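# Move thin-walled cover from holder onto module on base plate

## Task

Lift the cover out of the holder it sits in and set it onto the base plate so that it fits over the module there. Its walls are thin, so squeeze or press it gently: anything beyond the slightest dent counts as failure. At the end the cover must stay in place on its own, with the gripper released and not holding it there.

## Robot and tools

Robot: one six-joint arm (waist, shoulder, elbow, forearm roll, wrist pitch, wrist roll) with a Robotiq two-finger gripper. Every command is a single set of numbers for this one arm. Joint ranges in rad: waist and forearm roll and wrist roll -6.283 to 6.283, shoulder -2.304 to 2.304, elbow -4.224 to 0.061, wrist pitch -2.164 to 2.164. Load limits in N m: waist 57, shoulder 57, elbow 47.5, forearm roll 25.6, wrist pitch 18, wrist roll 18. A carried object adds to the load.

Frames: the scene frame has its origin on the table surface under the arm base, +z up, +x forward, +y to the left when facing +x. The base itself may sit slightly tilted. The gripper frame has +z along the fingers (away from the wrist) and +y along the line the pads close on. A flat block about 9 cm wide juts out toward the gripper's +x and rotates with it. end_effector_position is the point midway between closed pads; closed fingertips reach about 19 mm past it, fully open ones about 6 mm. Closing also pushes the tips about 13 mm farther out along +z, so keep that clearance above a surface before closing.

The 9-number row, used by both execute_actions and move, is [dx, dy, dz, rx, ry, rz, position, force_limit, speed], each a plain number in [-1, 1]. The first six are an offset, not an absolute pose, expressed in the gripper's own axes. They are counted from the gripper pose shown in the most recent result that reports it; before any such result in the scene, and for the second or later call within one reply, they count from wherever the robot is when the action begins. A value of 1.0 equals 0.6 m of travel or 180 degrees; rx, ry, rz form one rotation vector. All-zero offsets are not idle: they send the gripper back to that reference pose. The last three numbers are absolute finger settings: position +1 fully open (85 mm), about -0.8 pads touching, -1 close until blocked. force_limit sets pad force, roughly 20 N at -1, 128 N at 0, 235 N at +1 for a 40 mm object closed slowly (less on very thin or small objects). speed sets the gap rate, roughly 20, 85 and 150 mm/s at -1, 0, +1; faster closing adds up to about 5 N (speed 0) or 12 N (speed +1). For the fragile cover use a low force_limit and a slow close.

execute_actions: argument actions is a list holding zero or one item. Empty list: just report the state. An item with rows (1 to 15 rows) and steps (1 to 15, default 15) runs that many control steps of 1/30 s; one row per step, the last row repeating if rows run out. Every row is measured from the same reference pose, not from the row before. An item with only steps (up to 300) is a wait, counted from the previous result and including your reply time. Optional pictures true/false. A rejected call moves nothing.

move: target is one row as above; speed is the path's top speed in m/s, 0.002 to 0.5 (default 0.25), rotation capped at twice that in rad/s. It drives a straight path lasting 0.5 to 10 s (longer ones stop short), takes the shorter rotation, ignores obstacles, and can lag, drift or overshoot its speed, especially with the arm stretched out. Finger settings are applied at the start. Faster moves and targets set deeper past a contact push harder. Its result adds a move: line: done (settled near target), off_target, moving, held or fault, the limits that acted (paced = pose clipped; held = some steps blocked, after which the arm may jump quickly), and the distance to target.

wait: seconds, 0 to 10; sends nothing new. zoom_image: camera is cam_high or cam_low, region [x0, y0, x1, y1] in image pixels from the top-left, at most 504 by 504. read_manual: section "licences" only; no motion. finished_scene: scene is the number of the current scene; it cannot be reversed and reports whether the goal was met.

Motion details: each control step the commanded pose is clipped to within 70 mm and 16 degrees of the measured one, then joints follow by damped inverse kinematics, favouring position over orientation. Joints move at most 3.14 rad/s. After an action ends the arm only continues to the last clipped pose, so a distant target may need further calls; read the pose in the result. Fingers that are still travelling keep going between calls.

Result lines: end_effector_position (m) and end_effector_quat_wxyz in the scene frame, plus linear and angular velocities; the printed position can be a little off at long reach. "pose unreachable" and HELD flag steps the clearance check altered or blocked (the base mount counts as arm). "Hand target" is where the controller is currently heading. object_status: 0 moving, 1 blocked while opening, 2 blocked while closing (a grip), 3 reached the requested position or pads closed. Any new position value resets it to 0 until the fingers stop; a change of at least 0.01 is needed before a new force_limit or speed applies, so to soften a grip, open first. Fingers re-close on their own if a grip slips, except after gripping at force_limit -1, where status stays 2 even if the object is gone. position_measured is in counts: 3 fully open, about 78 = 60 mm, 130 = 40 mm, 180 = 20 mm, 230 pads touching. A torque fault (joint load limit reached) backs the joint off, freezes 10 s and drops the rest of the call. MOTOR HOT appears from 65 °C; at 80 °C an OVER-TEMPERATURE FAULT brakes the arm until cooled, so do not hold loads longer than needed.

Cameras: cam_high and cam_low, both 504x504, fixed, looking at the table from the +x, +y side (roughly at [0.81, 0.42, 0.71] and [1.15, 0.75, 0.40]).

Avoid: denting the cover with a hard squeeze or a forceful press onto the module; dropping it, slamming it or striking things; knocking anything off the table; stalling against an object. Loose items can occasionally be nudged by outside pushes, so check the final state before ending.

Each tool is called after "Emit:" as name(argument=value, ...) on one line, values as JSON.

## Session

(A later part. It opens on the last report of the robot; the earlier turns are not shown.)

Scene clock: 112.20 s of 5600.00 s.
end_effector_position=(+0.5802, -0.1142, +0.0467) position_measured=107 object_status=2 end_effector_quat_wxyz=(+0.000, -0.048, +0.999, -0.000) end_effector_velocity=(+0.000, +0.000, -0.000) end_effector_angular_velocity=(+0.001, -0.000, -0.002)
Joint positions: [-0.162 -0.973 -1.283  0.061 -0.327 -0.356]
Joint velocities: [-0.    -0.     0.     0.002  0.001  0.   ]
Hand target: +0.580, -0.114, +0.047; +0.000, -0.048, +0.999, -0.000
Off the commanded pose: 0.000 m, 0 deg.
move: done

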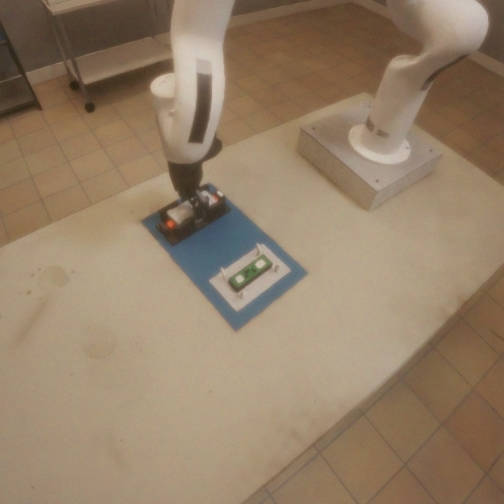

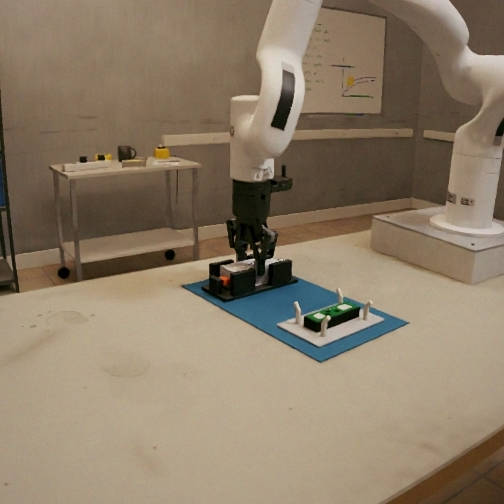

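Emit:
execute_actions(actions=[{"rows": [[0,0,0,0,0,0,0.33,-1,-0.8]], "steps": 15}], pictures=false)

Emit:
move(target=[0,0,0.013,0,0,0,0.33,-1,-1], speed=0.015)

Emit:
move(target=[0,0,0,0,0,0,-1,-0.7,-1], speed=0.01)

Emit:
move(target=[0,0,-0.007,0,0,0,-1,-0.7,-1], speed=0.004)

Emit:
zoom_image(camera="cam_low", region=[215, 235, 295, 300])

Scene clock: 122.70 s of 5600.00 s.
end_effector_position=(+0.5808, -0.1142, +0.0471) position_measured=87 object_status=0 end_effector_quat_wxyz=(+0.001, -0.048, +0.999, -0.000) end_effector_velocity=(-0.004, +0.001, -0.003) end_effector_angular_velocity=(+0.002, +0.009, -0.001)
Joint positions: [-0.162 -0.973 -1.283  0.061 -0.327 -0.356]
Joint velocities: [-0.    -0.003  0.005 -0.001 -0.001  0.001]
Hand target: +0.580, -0.114, +0.047; +0.000, -0.048, +0.999, -0.000
Off the commanded pose: 0.001 m, 0 deg.
Steps of this call (steps 1 to 90: nothing new was sent; then 7.00 s passed at rest; steps 91 to 105: all 15 steps of this action). Readings (end_effector_position | what the end effector reports):
91: (+0.5804, -0.1142, +0.0468) | position_measured=108 object_status=0
92: (+0.5803, -0.1142, +0.0468) | position_measured=107 object_status=0
94: (+0.5806, -0.1142, +0.0470) | position_measured=103 object_status=0
98: (+0.5824, -0.1144, +0.0485) | position_measured=92 object_status=0
105: the state above

Scene clock: 123.67 s of 5600.00 s.
end_effector_position=(+0.5803, -0.1142, +0.0390) position_measured=87 object_status=3 end_effector_quat_wxyz=(+0.000, -0.048, +0.999, -0.000) end_effector_velocity=(+0.002, -0.000, +0.001) end_effector_angular_velocity=(-0.001, -0.004, +0.001)
Joint positions: [-0.162 -0.989 -1.289  0.063 -0.318 -0.358]
Joint velocities: [ 0.     0.    -0.003 -0.001  0.001 -0.   ]
Hand target: +0.580, -0.114, +0.039; +0.000, -0.048, +0.999, -0.000
Off the commanded pose: 0.000 m, 0 deg.
move: done

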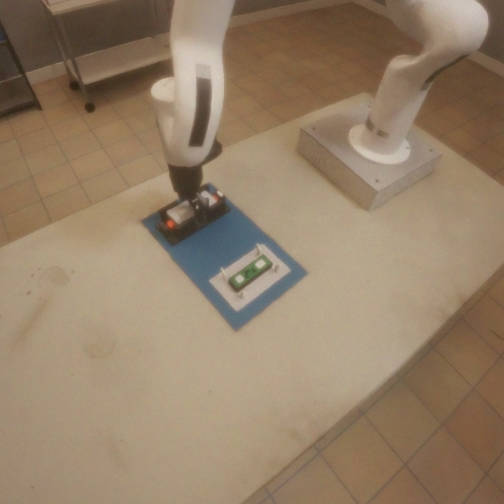

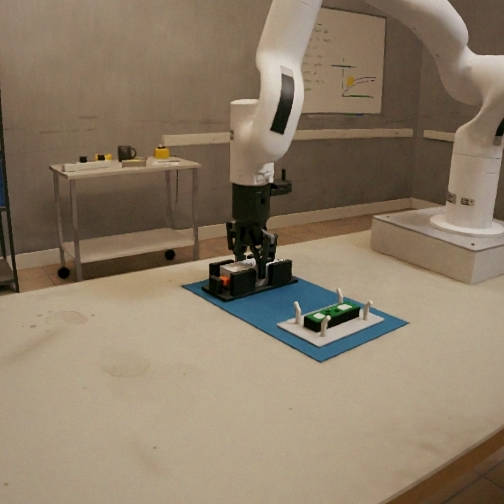

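Scene clock: 124.40 s of 5600.00 s.
end_effector_position=(+0.5807, -0.1142, +0.0396) position_measured=108 object_status=2 end_effector_quat_wxyz=(+0.000, -0.048, +0.999, -0.000) end_effector_velocity=(+0.000, -0.000, -0.000) end_effector_angular_velocity=(-0.001, -0.002, +0.001)
Joint positions: [-0.162 -0.988 -1.289  0.063 -0.318 -0.358]
Joint velocities: [ 0.     0.     0.    -0.001  0.002 -0.   ]
Hand target: +0.580, -0.114, +0.039; +0.000, -0.048, +0.999, -0.000
Off the commanded pose: 0.001 m, 0 deg.
move: done

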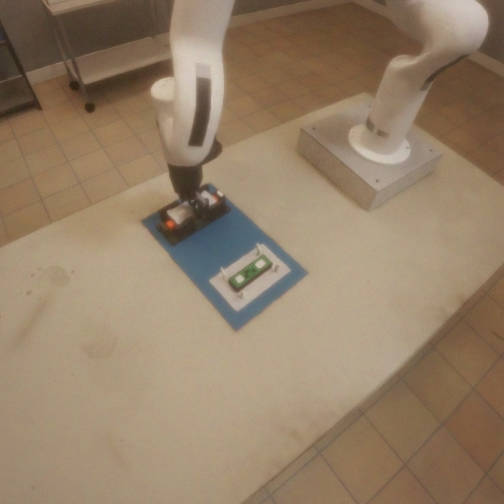

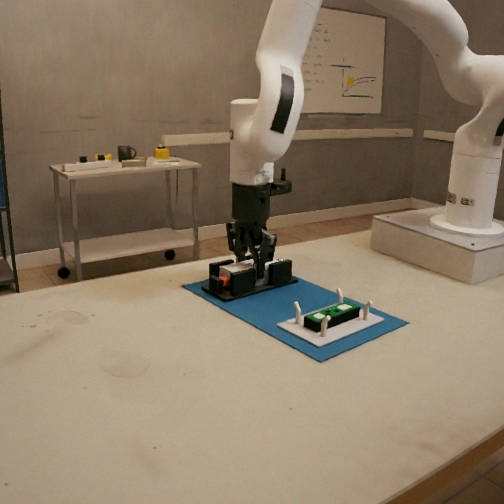

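Scene clock: 125.67 s of 5600.00 s.
end_effector_position=(+0.5802, -0.1141, +0.0435) position_measured=109 object_status=2 end_effector_quat_wxyz=(-0.000, -0.048, +0.999, -0.000) end_effector_velocity=(+0.001, -0.000, +0.001) end_effector_angular_velocity=(-0.000, -0.002, -0.000)
Joint positions: [-0.162 -0.98  -1.286  0.062 -0.324 -0.357]
Joint velocities: [ 0.     0.001 -0.     0.     0.001  0.   ]
Hand target: +0.581, -0.114, +0.044; +0.000, -0.048, +0.999, -0.000
Off the commanded pose: 0.001 m, 0 deg.
move: done

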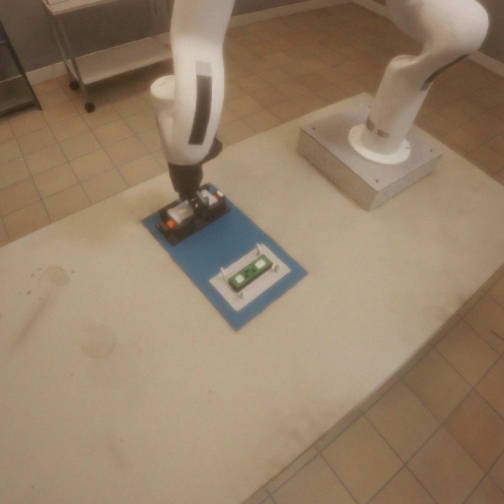

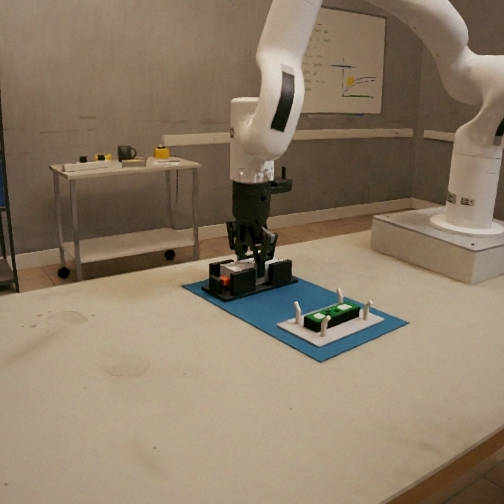

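Region (215, 235, 295, 300) of cam_low's 504x504 image, scaled by 6.300, with more detail than that image has; it fills the top 410 rows of this view, and the rest is white.

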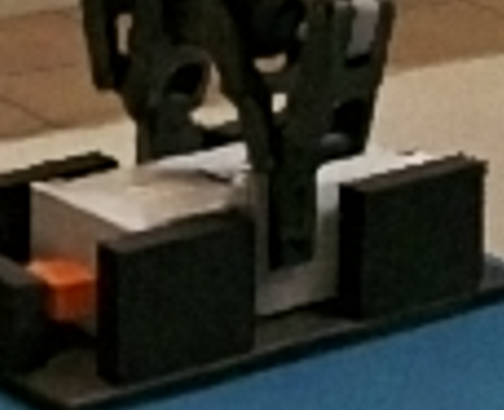

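It's lifting now. Continue.

Emit:
move(target=[0,0,-0.02,0,0,0,-1,-0.7,-1], speed=0.005)

Emit:
zoom_image(camera="cam_low", region=[215, 235, 295, 300])

Scene clock: 133.17 s of 5600.00 s.
end_effector_position=(+0.5803, -0.1141, +0.0555) position_measured=109 object_status=2 end_effector_quat_wxyz=(-0.000, -0.048, +0.999, -0.000) end_effector_velocity=(+0.000, -0.000, +0.000) end_effector_angular_velocity=(+0.000, -0.000, -0.000)
Joint positions: [-0.162 -0.956 -1.277  0.059 -0.339 -0.354]
Joint velocities: [-0.  0. -0.  0. -0.  0.]
Hand target: +0.580, -0.114, +0.056; -0.000, -0.048, +0.999, -0.000
Off the commanded pose: 0.000 m, 0 deg.
After step 90, 1.93 s passed at rest.
move: done

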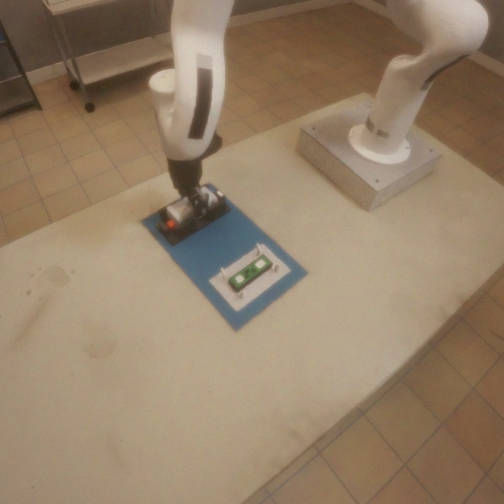

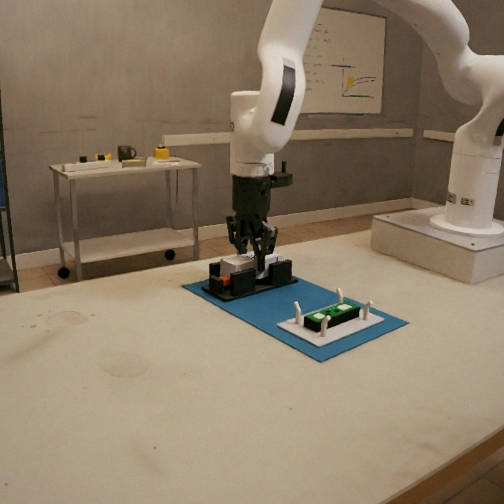

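Region (215, 235, 295, 300) of cam_low's 504x504 image, scaled by 6.300, with more detail than that image has; it fills the top 410 rows of this view, and the rest is white.

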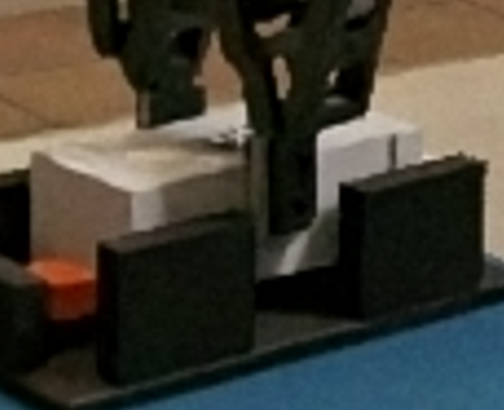

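Emit:
move(target=[0,0,-0.03,0,0,0,-1,-0.7,-1], speed=0.007)

Emit:
move(target=[0,0,-0.05,0,0,0,-1,-0.7,-1], speed=0.05)

Emit:
move(target=[0,0.382,0,0,0,0,-1,-0.7,-1], speed=0.12)

Emit:
move(target=[0,0,0.035,0,0,0,-1,-0.7,-1], speed=0.03)

Emit:
zoom_image(camera="cam_low", region=[280, 255, 390, 350])

Emit:
zoom_image(camera="cam_high", region=[205, 230, 295, 315])

Scene clock: 148.93 s of 5600.00 s.
end_effector_position=(+0.5802, -0.1141, +0.0734) position_measured=109 object_status=2 end_effector_quat_wxyz=(-0.000, -0.048, +0.999, -0.000) end_effector_velocity=(-0.001, -0.000, +0.000) end_effector_angular_velocity=(-0.000, +0.001, +0.002)
Joint positions: [-0.163 -0.92  -1.266  0.055 -0.363 -0.351]
Joint velocities: [-0.     0.001  0.002 -0.002 -0.001  0.   ]
Hand target: +0.580, -0.114, +0.073; -0.000, -0.048, +0.999, -0.000
Off the commanded pose: 0.000 m, 0 deg.
After step 90, 9.97 s passed at rest.
move: done

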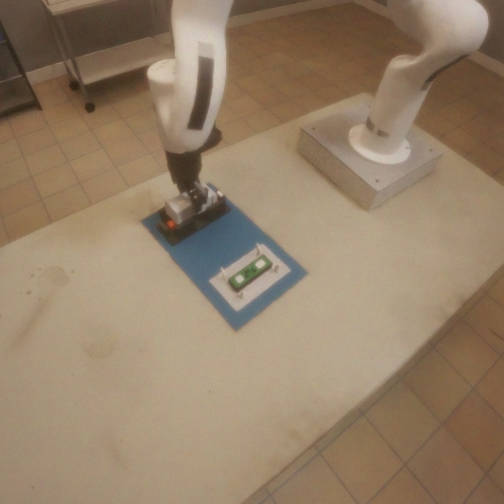

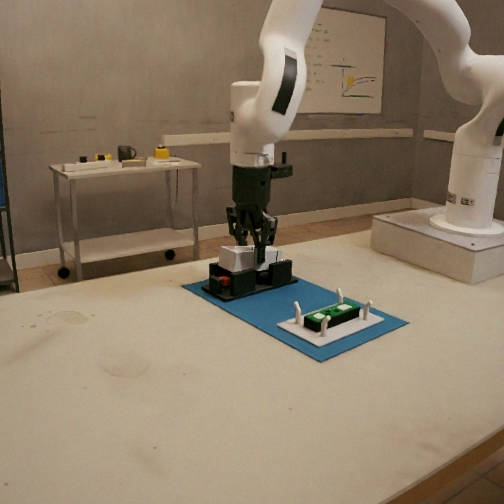

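Scene clock: 149.83 s of 5600.00 s.
end_effector_position=(+0.5801, -0.1140, +0.1033) position_measured=109 object_status=2 end_effector_quat_wxyz=(-0.000, -0.048, +0.999, -0.000) end_effector_velocity=(+0.000, +0.000, +0.001) end_effector_angular_velocity=(+0.000, +0.000, -0.001)
Joint positions: [-0.164 -0.862 -1.25   0.05  -0.406 -0.346]
Joint velocities: [-0.     0.001 -0.     0.001 -0.001  0.   ]
Hand target: +0.580, -0.114, +0.103; -0.000, -0.048, +0.999, -0.000
Off the commanded pose: 0.000 m, 0 deg.
move: done

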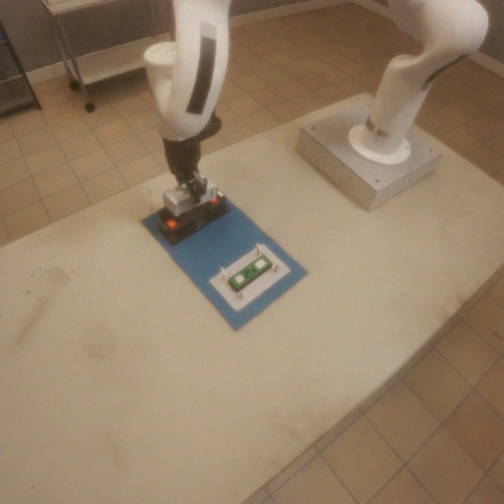

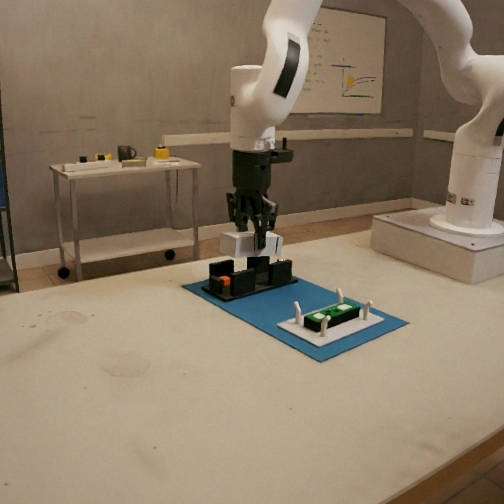

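Scene clock: 152.10 s of 5600.00 s.
end_effector_position=(+0.5582, +0.1139, +0.1031) position_measured=109 object_status=2 end_effector_quat_wxyz=(-0.000, -0.048, +0.999, -0.000) end_effector_velocity=(-0.000, +0.001, -0.000) end_effector_angular_velocity=(-0.001, +0.000, +0.001)
Joint positions: [ 0.229 -0.812 -1.168  0.069 -0.366  0.028]
Joint velocities: [ 0.003 -0.001 -0.001 -0.002 -0.     0.004]
Hand target: +0.558, +0.114, +0.103; -0.000, -0.048, +0.999, -0.000
Off the commanded pose: 0.000 m, 0 deg.
move: done

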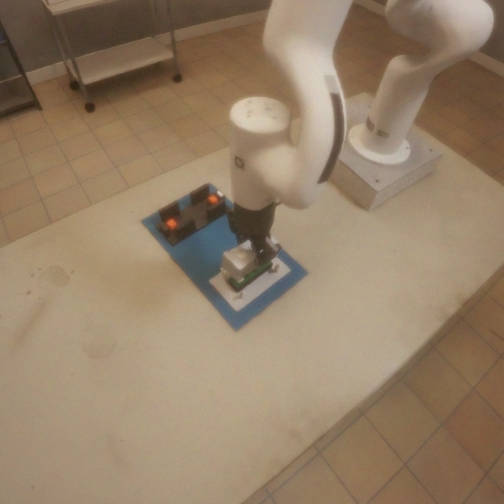

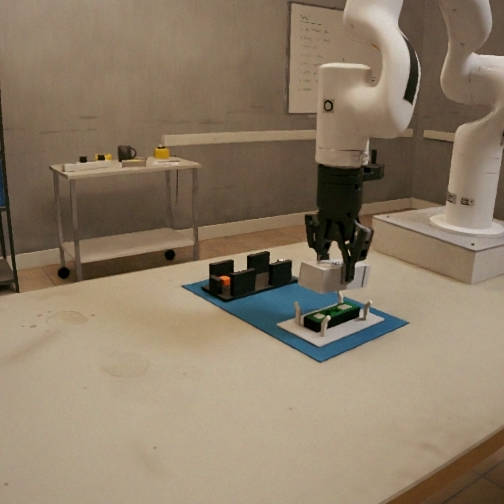

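Scene clock: 153.07 s of 5600.00 s.
end_effector_position=(+0.5582, +0.1139, +0.0822) position_measured=109 object_status=2 end_effector_quat_wxyz=(-0.000, -0.048, +0.999, -0.000) end_effector_velocity=(+0.001, +0.000, -0.001) end_effector_angular_velocity=(+0.001, -0.001, -0.001)
Joint positions: [ 0.23  -0.853 -1.178  0.076 -0.334  0.022]
Joint velocities: [ 0.    -0.002 -0.002  0.001  0.001 -0.   ]
Hand target: +0.558, +0.114, +0.082; -0.000, -0.048, +0.999, -0.000
Off the commanded pose: 0.000 m, 0 deg.
move: done

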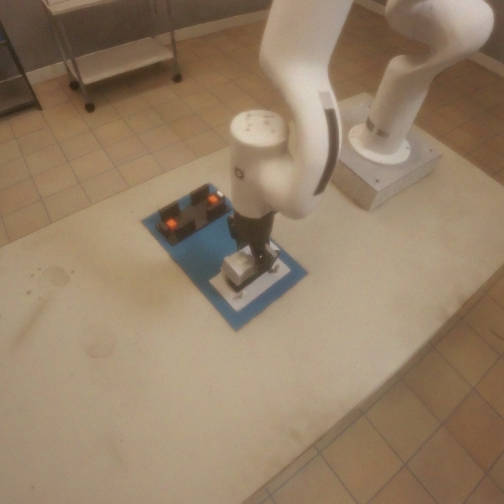

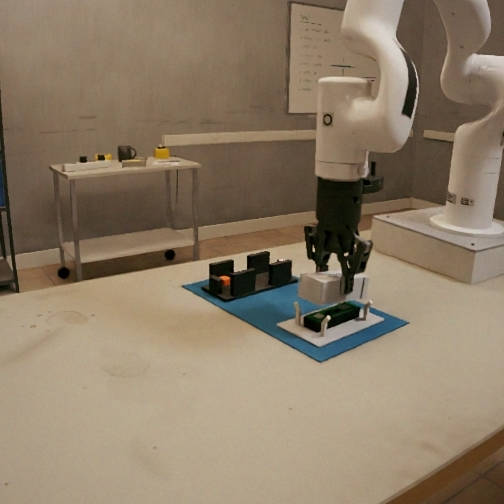

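Region (280, 255, 390, 350) of cam_low's 504x504 image, scaled by 4.582, with more detail than that image has; it fills the top 435 rows of this view, and the rest is white.

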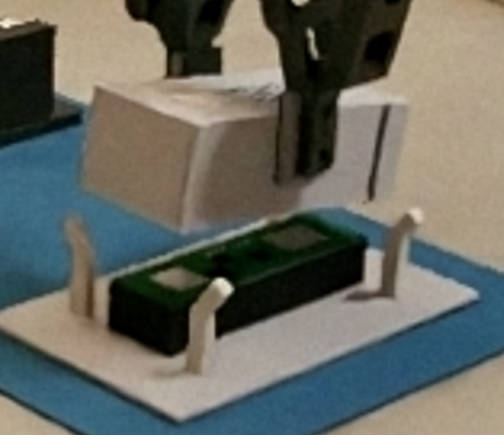

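Region (205, 230, 295, 315) of cam_high's 504x504 image, scaled by 5.600, with more detail than that image has.

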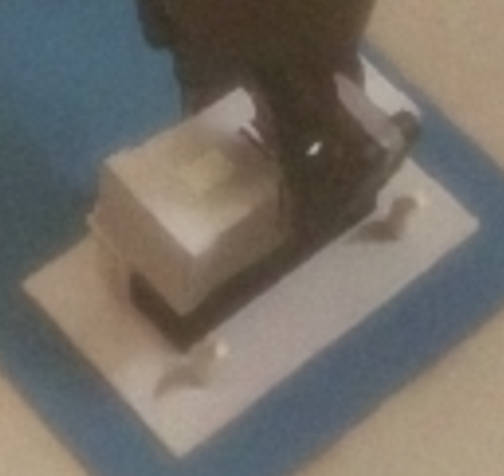

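Emit:
move(target=[0,0,0,0,0.044,0,-1,-0.7,-1], speed=0.05)

Emit:
zoom_image(camera="cam_low", region=[280, 255, 390, 350])

Emit:
zoom_image(camera="cam_high", region=[205, 230, 295, 315])

Scene clock: 164.60 s of 5600.00 s.
end_effector_position=(+0.5582, +0.1139, +0.0823) position_measured=109 object_status=2 end_effector_quat_wxyz=(-0.069, -0.048, +0.996, -0.004) end_effector_velocity=(-0.002, -0.000, -0.001) end_effector_angular_velocity=(-0.001, +0.009, +0.001)
Joint positions: [ 0.224 -0.919 -1.303  0.072 -0.531  0.021]
Joint velocities: [-0.    -0.004 -0.003 -0.001 -0.008  0.   ]
Hand target: +0.558, +0.114, +0.082; -0.069, -0.048, +0.996, -0.004
Off the commanded pose: 0.000 m, 0 deg.
After step 90, 6.90 s passed at rest.
move: done

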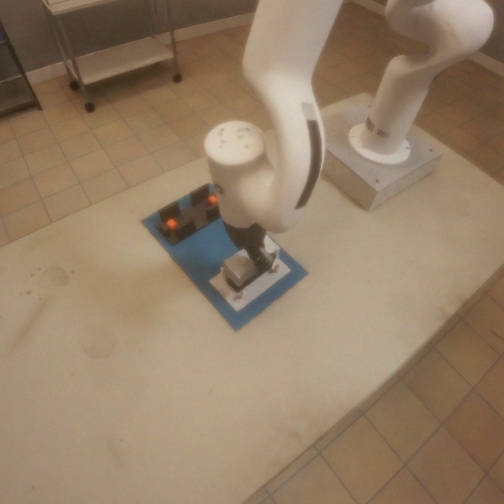

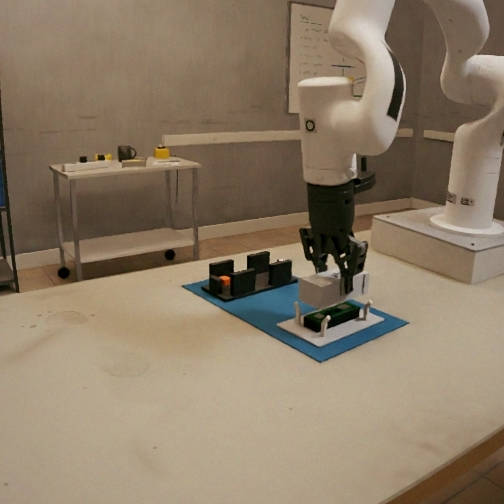

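Region (280, 255, 390, 350) of cam_low's 504x504 image, scaled by 4.582, with more detail than that image has; it fills the top 435 rows of this view, and the rest is white.

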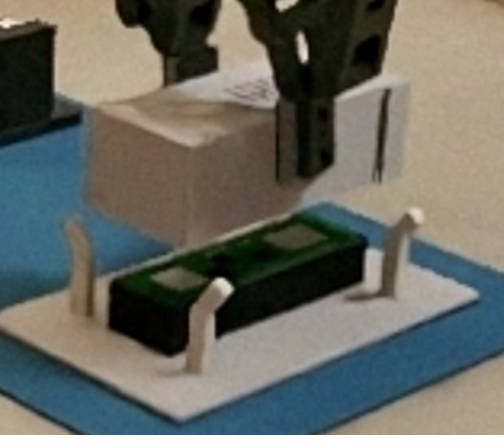

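Region (205, 230, 295, 315) of cam_high's 504x504 image, scaled by 5.600, with more detail than that image has.

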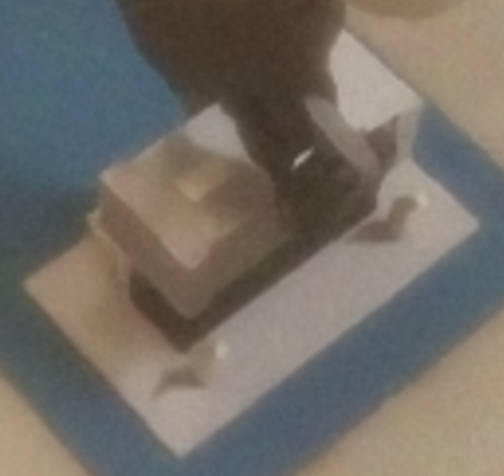

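Emit:
move(target=[-0.0077,0,0.0242,0,0.007,0,-1,-0.7,-1], speed=0.015)

Emit:
zoom_image(camera="cam_low", region=[285, 265, 380, 345])

Emit:
zoom_image(camera="cam_high", region=[210, 235, 290, 310])

Scene clock: 174.63 s of 5600.00 s.
end_effector_position=(+0.5608, +0.1142, +0.0673) position_measured=109 object_status=2 end_effector_quat_wxyz=(-0.080, -0.048, +0.996, -0.004) end_effector_velocity=(-0.001, +0.000, -0.001) end_effector_angular_velocity=(+0.000, +0.002, -0.002)
Joint positions: [ 0.223 -0.964 -1.341  0.074 -0.547  0.019]
Joint velocities: [ 0.    -0.002 -0.001  0.002 -0.001 -0.   ]
Hand target: +0.561, +0.114, +0.067; -0.080, -0.048, +0.996, -0.004
Off the commanded pose: 0.000 m, 0 deg.
After step 90, 5.80 s passed at rest.
move: done

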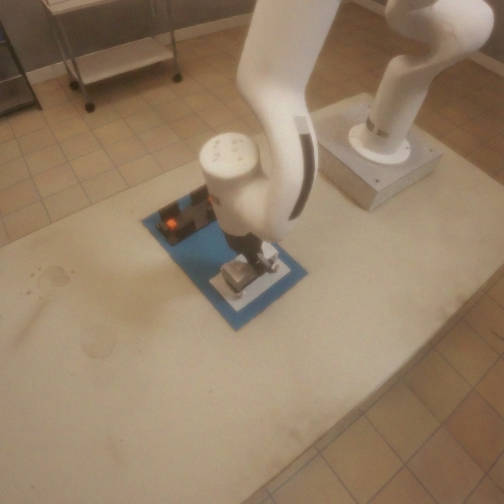

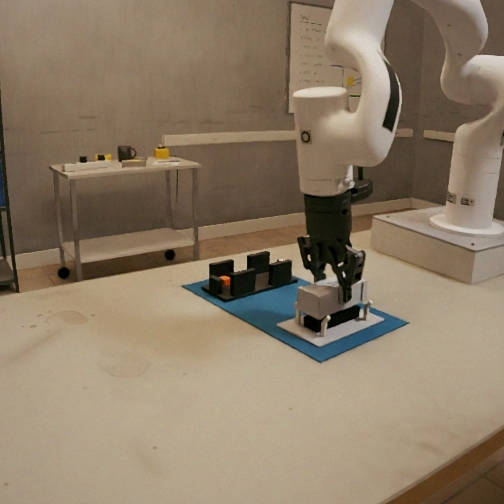

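Region (285, 265, 380, 345) of cam_low's 504x504 image, scaled by 5.305, with more detail than that image has; it fills the top 424 rows of this view, and the rest is white.

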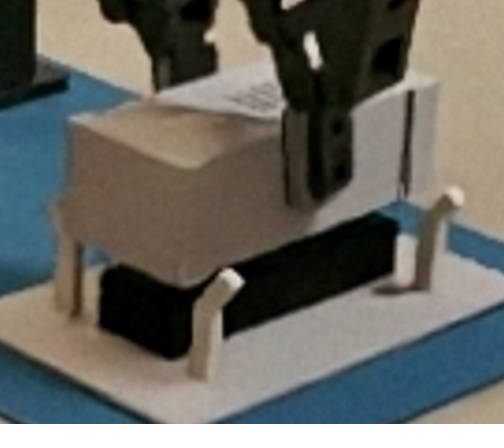

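Region (210, 235, 290, 310) of cam_high's 504x504 image, scaled by 6.300, with more detail than that image has; it fills the top 472 rows of this view, and the rest is white.

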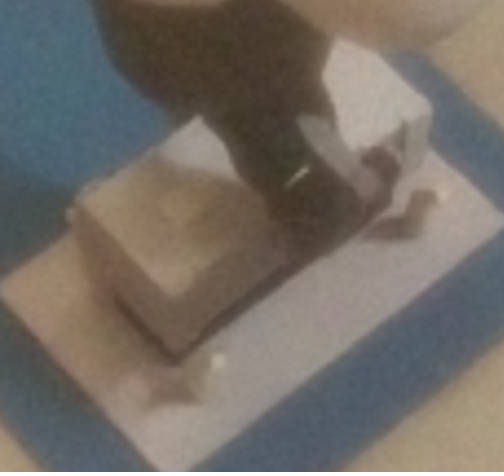

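Emit:
move(target=[-0.0035,0,0.0214,0,0,0,-1,-0.7,-1], speed=0.007)

Emit:
zoom_image(camera="cam_low", region=[285, 265, 380, 345])

Emit:
zoom_image(camera="cam_high", region=[210, 235, 290, 310])

Scene clock: 182.30 s of 5600.00 s.
end_effector_position=(+0.5608, +0.1141, +0.0543) position_measured=109 object_status=2 end_effector_quat_wxyz=(-0.080, -0.048, +0.996, -0.004) end_effector_velocity=(-0.000, +0.000, -0.001) end_effector_angular_velocity=(-0.000, +0.001, -0.000)
Joint positions: [ 0.224 -0.989 -1.35   0.076 -0.531  0.017]
Joint velocities: [ 0.    -0.001  0.001  0.     0.001  0.   ]
Hand target: +0.561, +0.114, +0.054; -0.080, -0.048, +0.996, -0.004
Off the commanded pose: 0.000 m, 0 deg.
After step 90, 2.60 s passed at rest.
move: done

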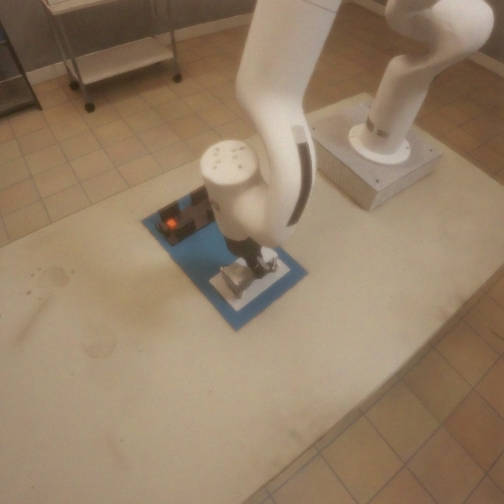

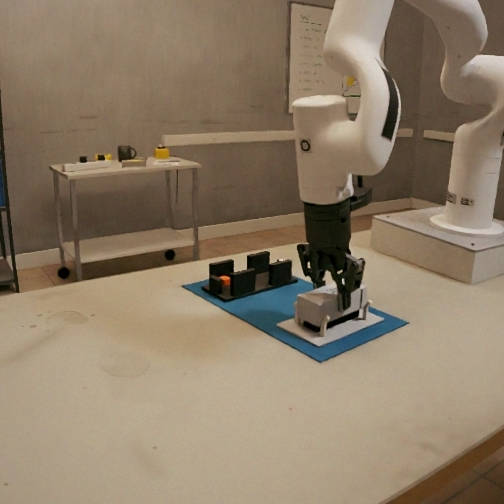

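Region (285, 265, 380, 345) of cam_low's 504x504 image, scaled by 5.305, with more detail than that image has; it fills the top 424 rows of this view, and the rest is white.

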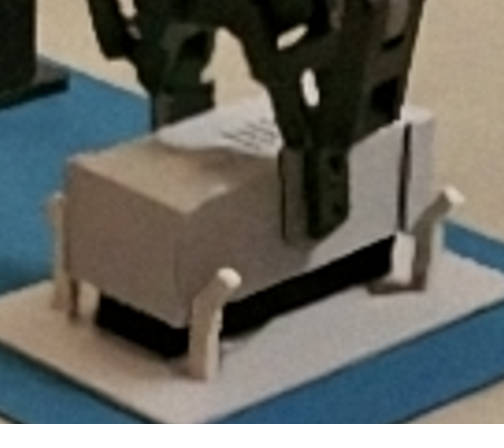

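Region (210, 235, 290, 310) of cam_high's 504x504 image, scaled by 6.300, with more detail than that image has; it fills the top 472 rows of this view, and the rest is white.

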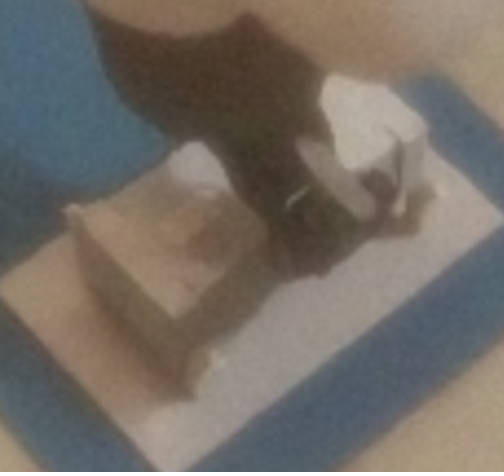

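Emit:
move(target=[-0.004,0,0.0247,0,-0.004,0,-1,-0.7,-1], speed=0.006)

Emit:
zoom_image(camera="cam_low", region=[285, 265, 380, 345])

Scene clock: 190.03 s of 5600.00 s.
end_effector_position=(+0.5609, +0.1141, +0.0393) position_measured=109 object_status=2 end_effector_quat_wxyz=(-0.074, -0.048, +0.996, -0.004) end_effector_velocity=(-0.001, -0.000, -0.001) end_effector_angular_velocity=(+0.000, +0.001, -0.001)
Joint positions: [ 0.225 -1.012 -1.35   0.079 -0.494  0.014]
Joint velocities: [ 0.    -0.001  0.001  0.001  0.001 -0.   ]
Hand target: +0.561, +0.114, +0.039; -0.074, -0.048, +0.996, -0.004
Off the commanded pose: 0.000 m, 0 deg.
After step 90, 2.00 s passed at rest.
move: done

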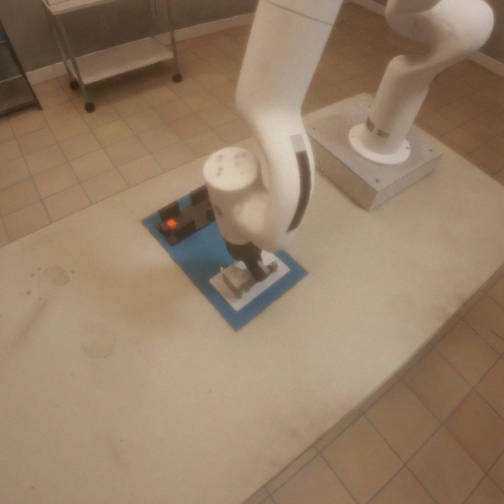

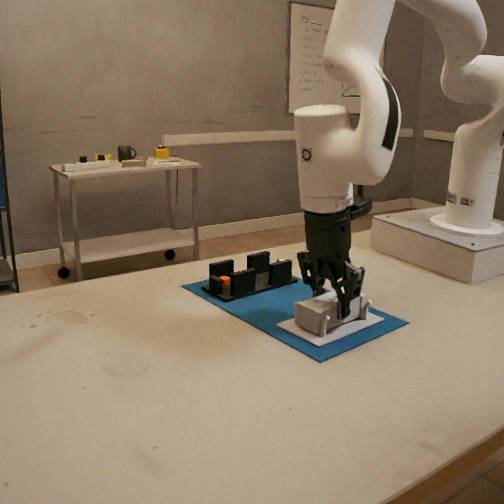

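Region (285, 265, 380, 345) of cam_low's 504x504 image, scaled by 5.305, with more detail than that image has; it fills the top 424 rows of this view, and the rest is white.

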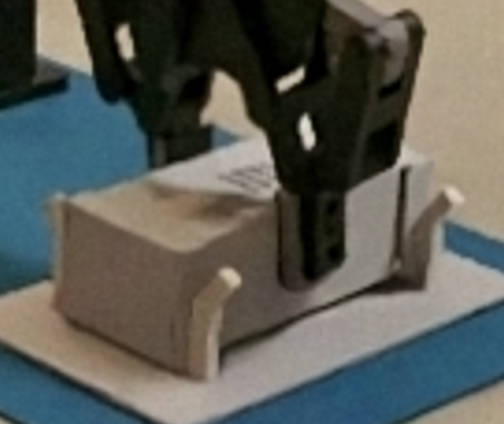

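About 2–3 mm left.

Emit:
move(target=[-0.0005,0,0.0035,0,0,0,-1,-0.7,-1], speed=0.003)

Emit:
move(target=[0,0,0,0,0,0,0.7,-1,-0.5], speed=0.01)

Emit:
move(target=[0,0,-0.1,0,0,0,0.7,-1,-0.5], speed=0.08)

Emit:
zoom_image(camera="cam_low", region=[285, 265, 380, 345])

Scene clock: 197.03 s of 5600.00 s.
end_effector_position=(+0.5608, +0.1141, +0.0372) position_measured=109 object_status=2 end_effector_quat_wxyz=(-0.074, -0.048, +0.996, -0.004) end_effector_velocity=(-0.000, -0.000, -0.000) end_effector_angular_velocity=(-0.001, +0.001, +0.003)
Joint positions: [ 0.225 -1.016 -1.352  0.08  -0.492  0.014]
Joint velocities: [ 0.    -0.     0.    -0.003  0.    -0.   ]
Hand target: +0.561, +0.114, +0.037; -0.074, -0.048, +0.996, -0.004
Off the commanded pose: 0.000 m, 0 deg.
After step 90, 3.10 s passed at rest.
move: done

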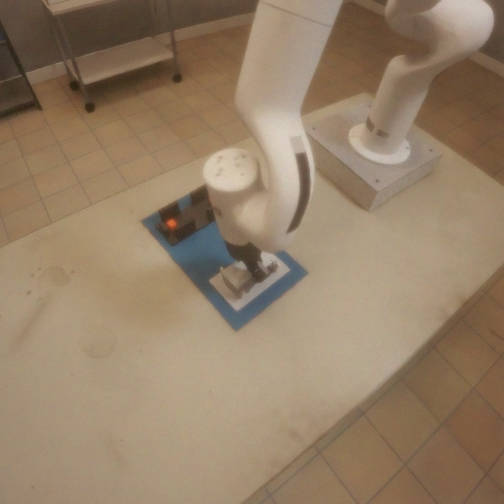

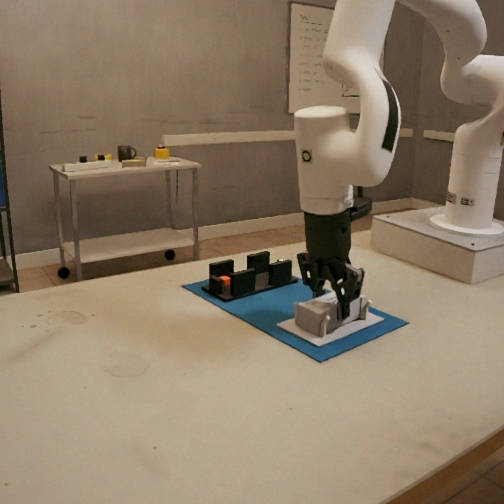

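Scene clock: 197.87 s of 5600.00 s.
end_effector_position=(+0.5608, +0.1141, +0.0372) position_measured=41 object_status=0 end_effector_quat_wxyz=(-0.074, -0.048, +0.996, -0.004) end_effector_velocity=(-0.000, +0.000, -0.000) end_effector_angular_velocity=(+0.000, +0.001, -0.001)
Joint positions: [ 0.225 -1.016 -1.352  0.08  -0.492  0.014]
Joint velocities: [-0.    -0.001 -0.001  0.001 -0.    -0.   ]
Hand target: +0.561, +0.114, +0.037; -0.074, -0.048, +0.996, -0.004
Off the commanded pose: 0.000 m, 0 deg.
move: done

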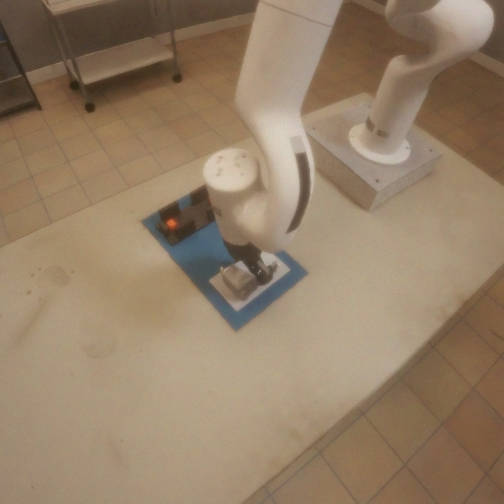

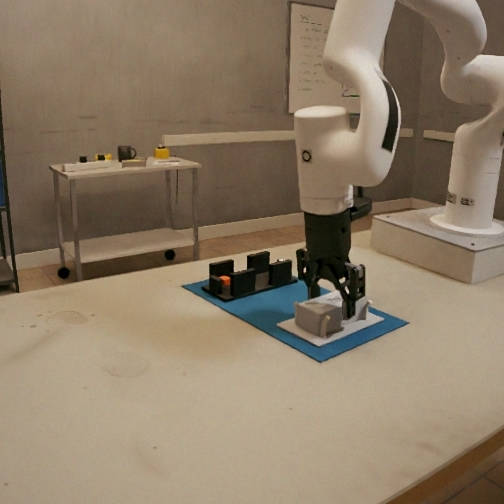

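Scene clock: 198.93 s of 5600.00 s.
end_effector_position=(+0.5693, +0.1150, +0.0963) position_measured=41 object_status=3 end_effector_quat_wxyz=(-0.074, -0.048, +0.996, -0.004) end_effector_velocity=(-0.000, +0.000, +0.001) end_effector_angular_velocity=(+0.000, +0.001, -0.001)
Joint positions: [ 0.221 -0.917 -1.344  0.067 -0.583  0.025]
Joint velocities: [-0.     0.002  0.001  0.001 -0.002  0.   ]
Hand target: +0.570, +0.115, +0.097; -0.074, -0.048, +0.996, -0.004
Off the commanded pose: 0.000 m, 0 deg.
move: done

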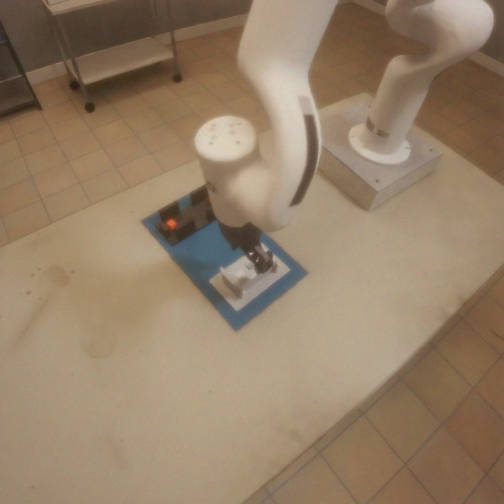

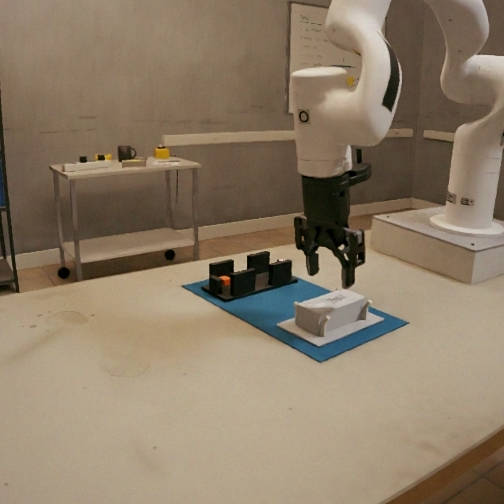

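Region (285, 265, 380, 345) of cam_low's 504x504 image, scaled by 5.305, with more detail than that image has; it fills the top 424 rows of this view, and the rest is white.

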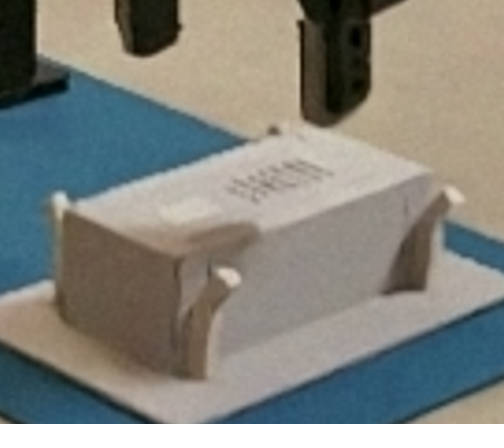

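Emit:
finished_scene(scene=2)

The scene is finished: the task was done.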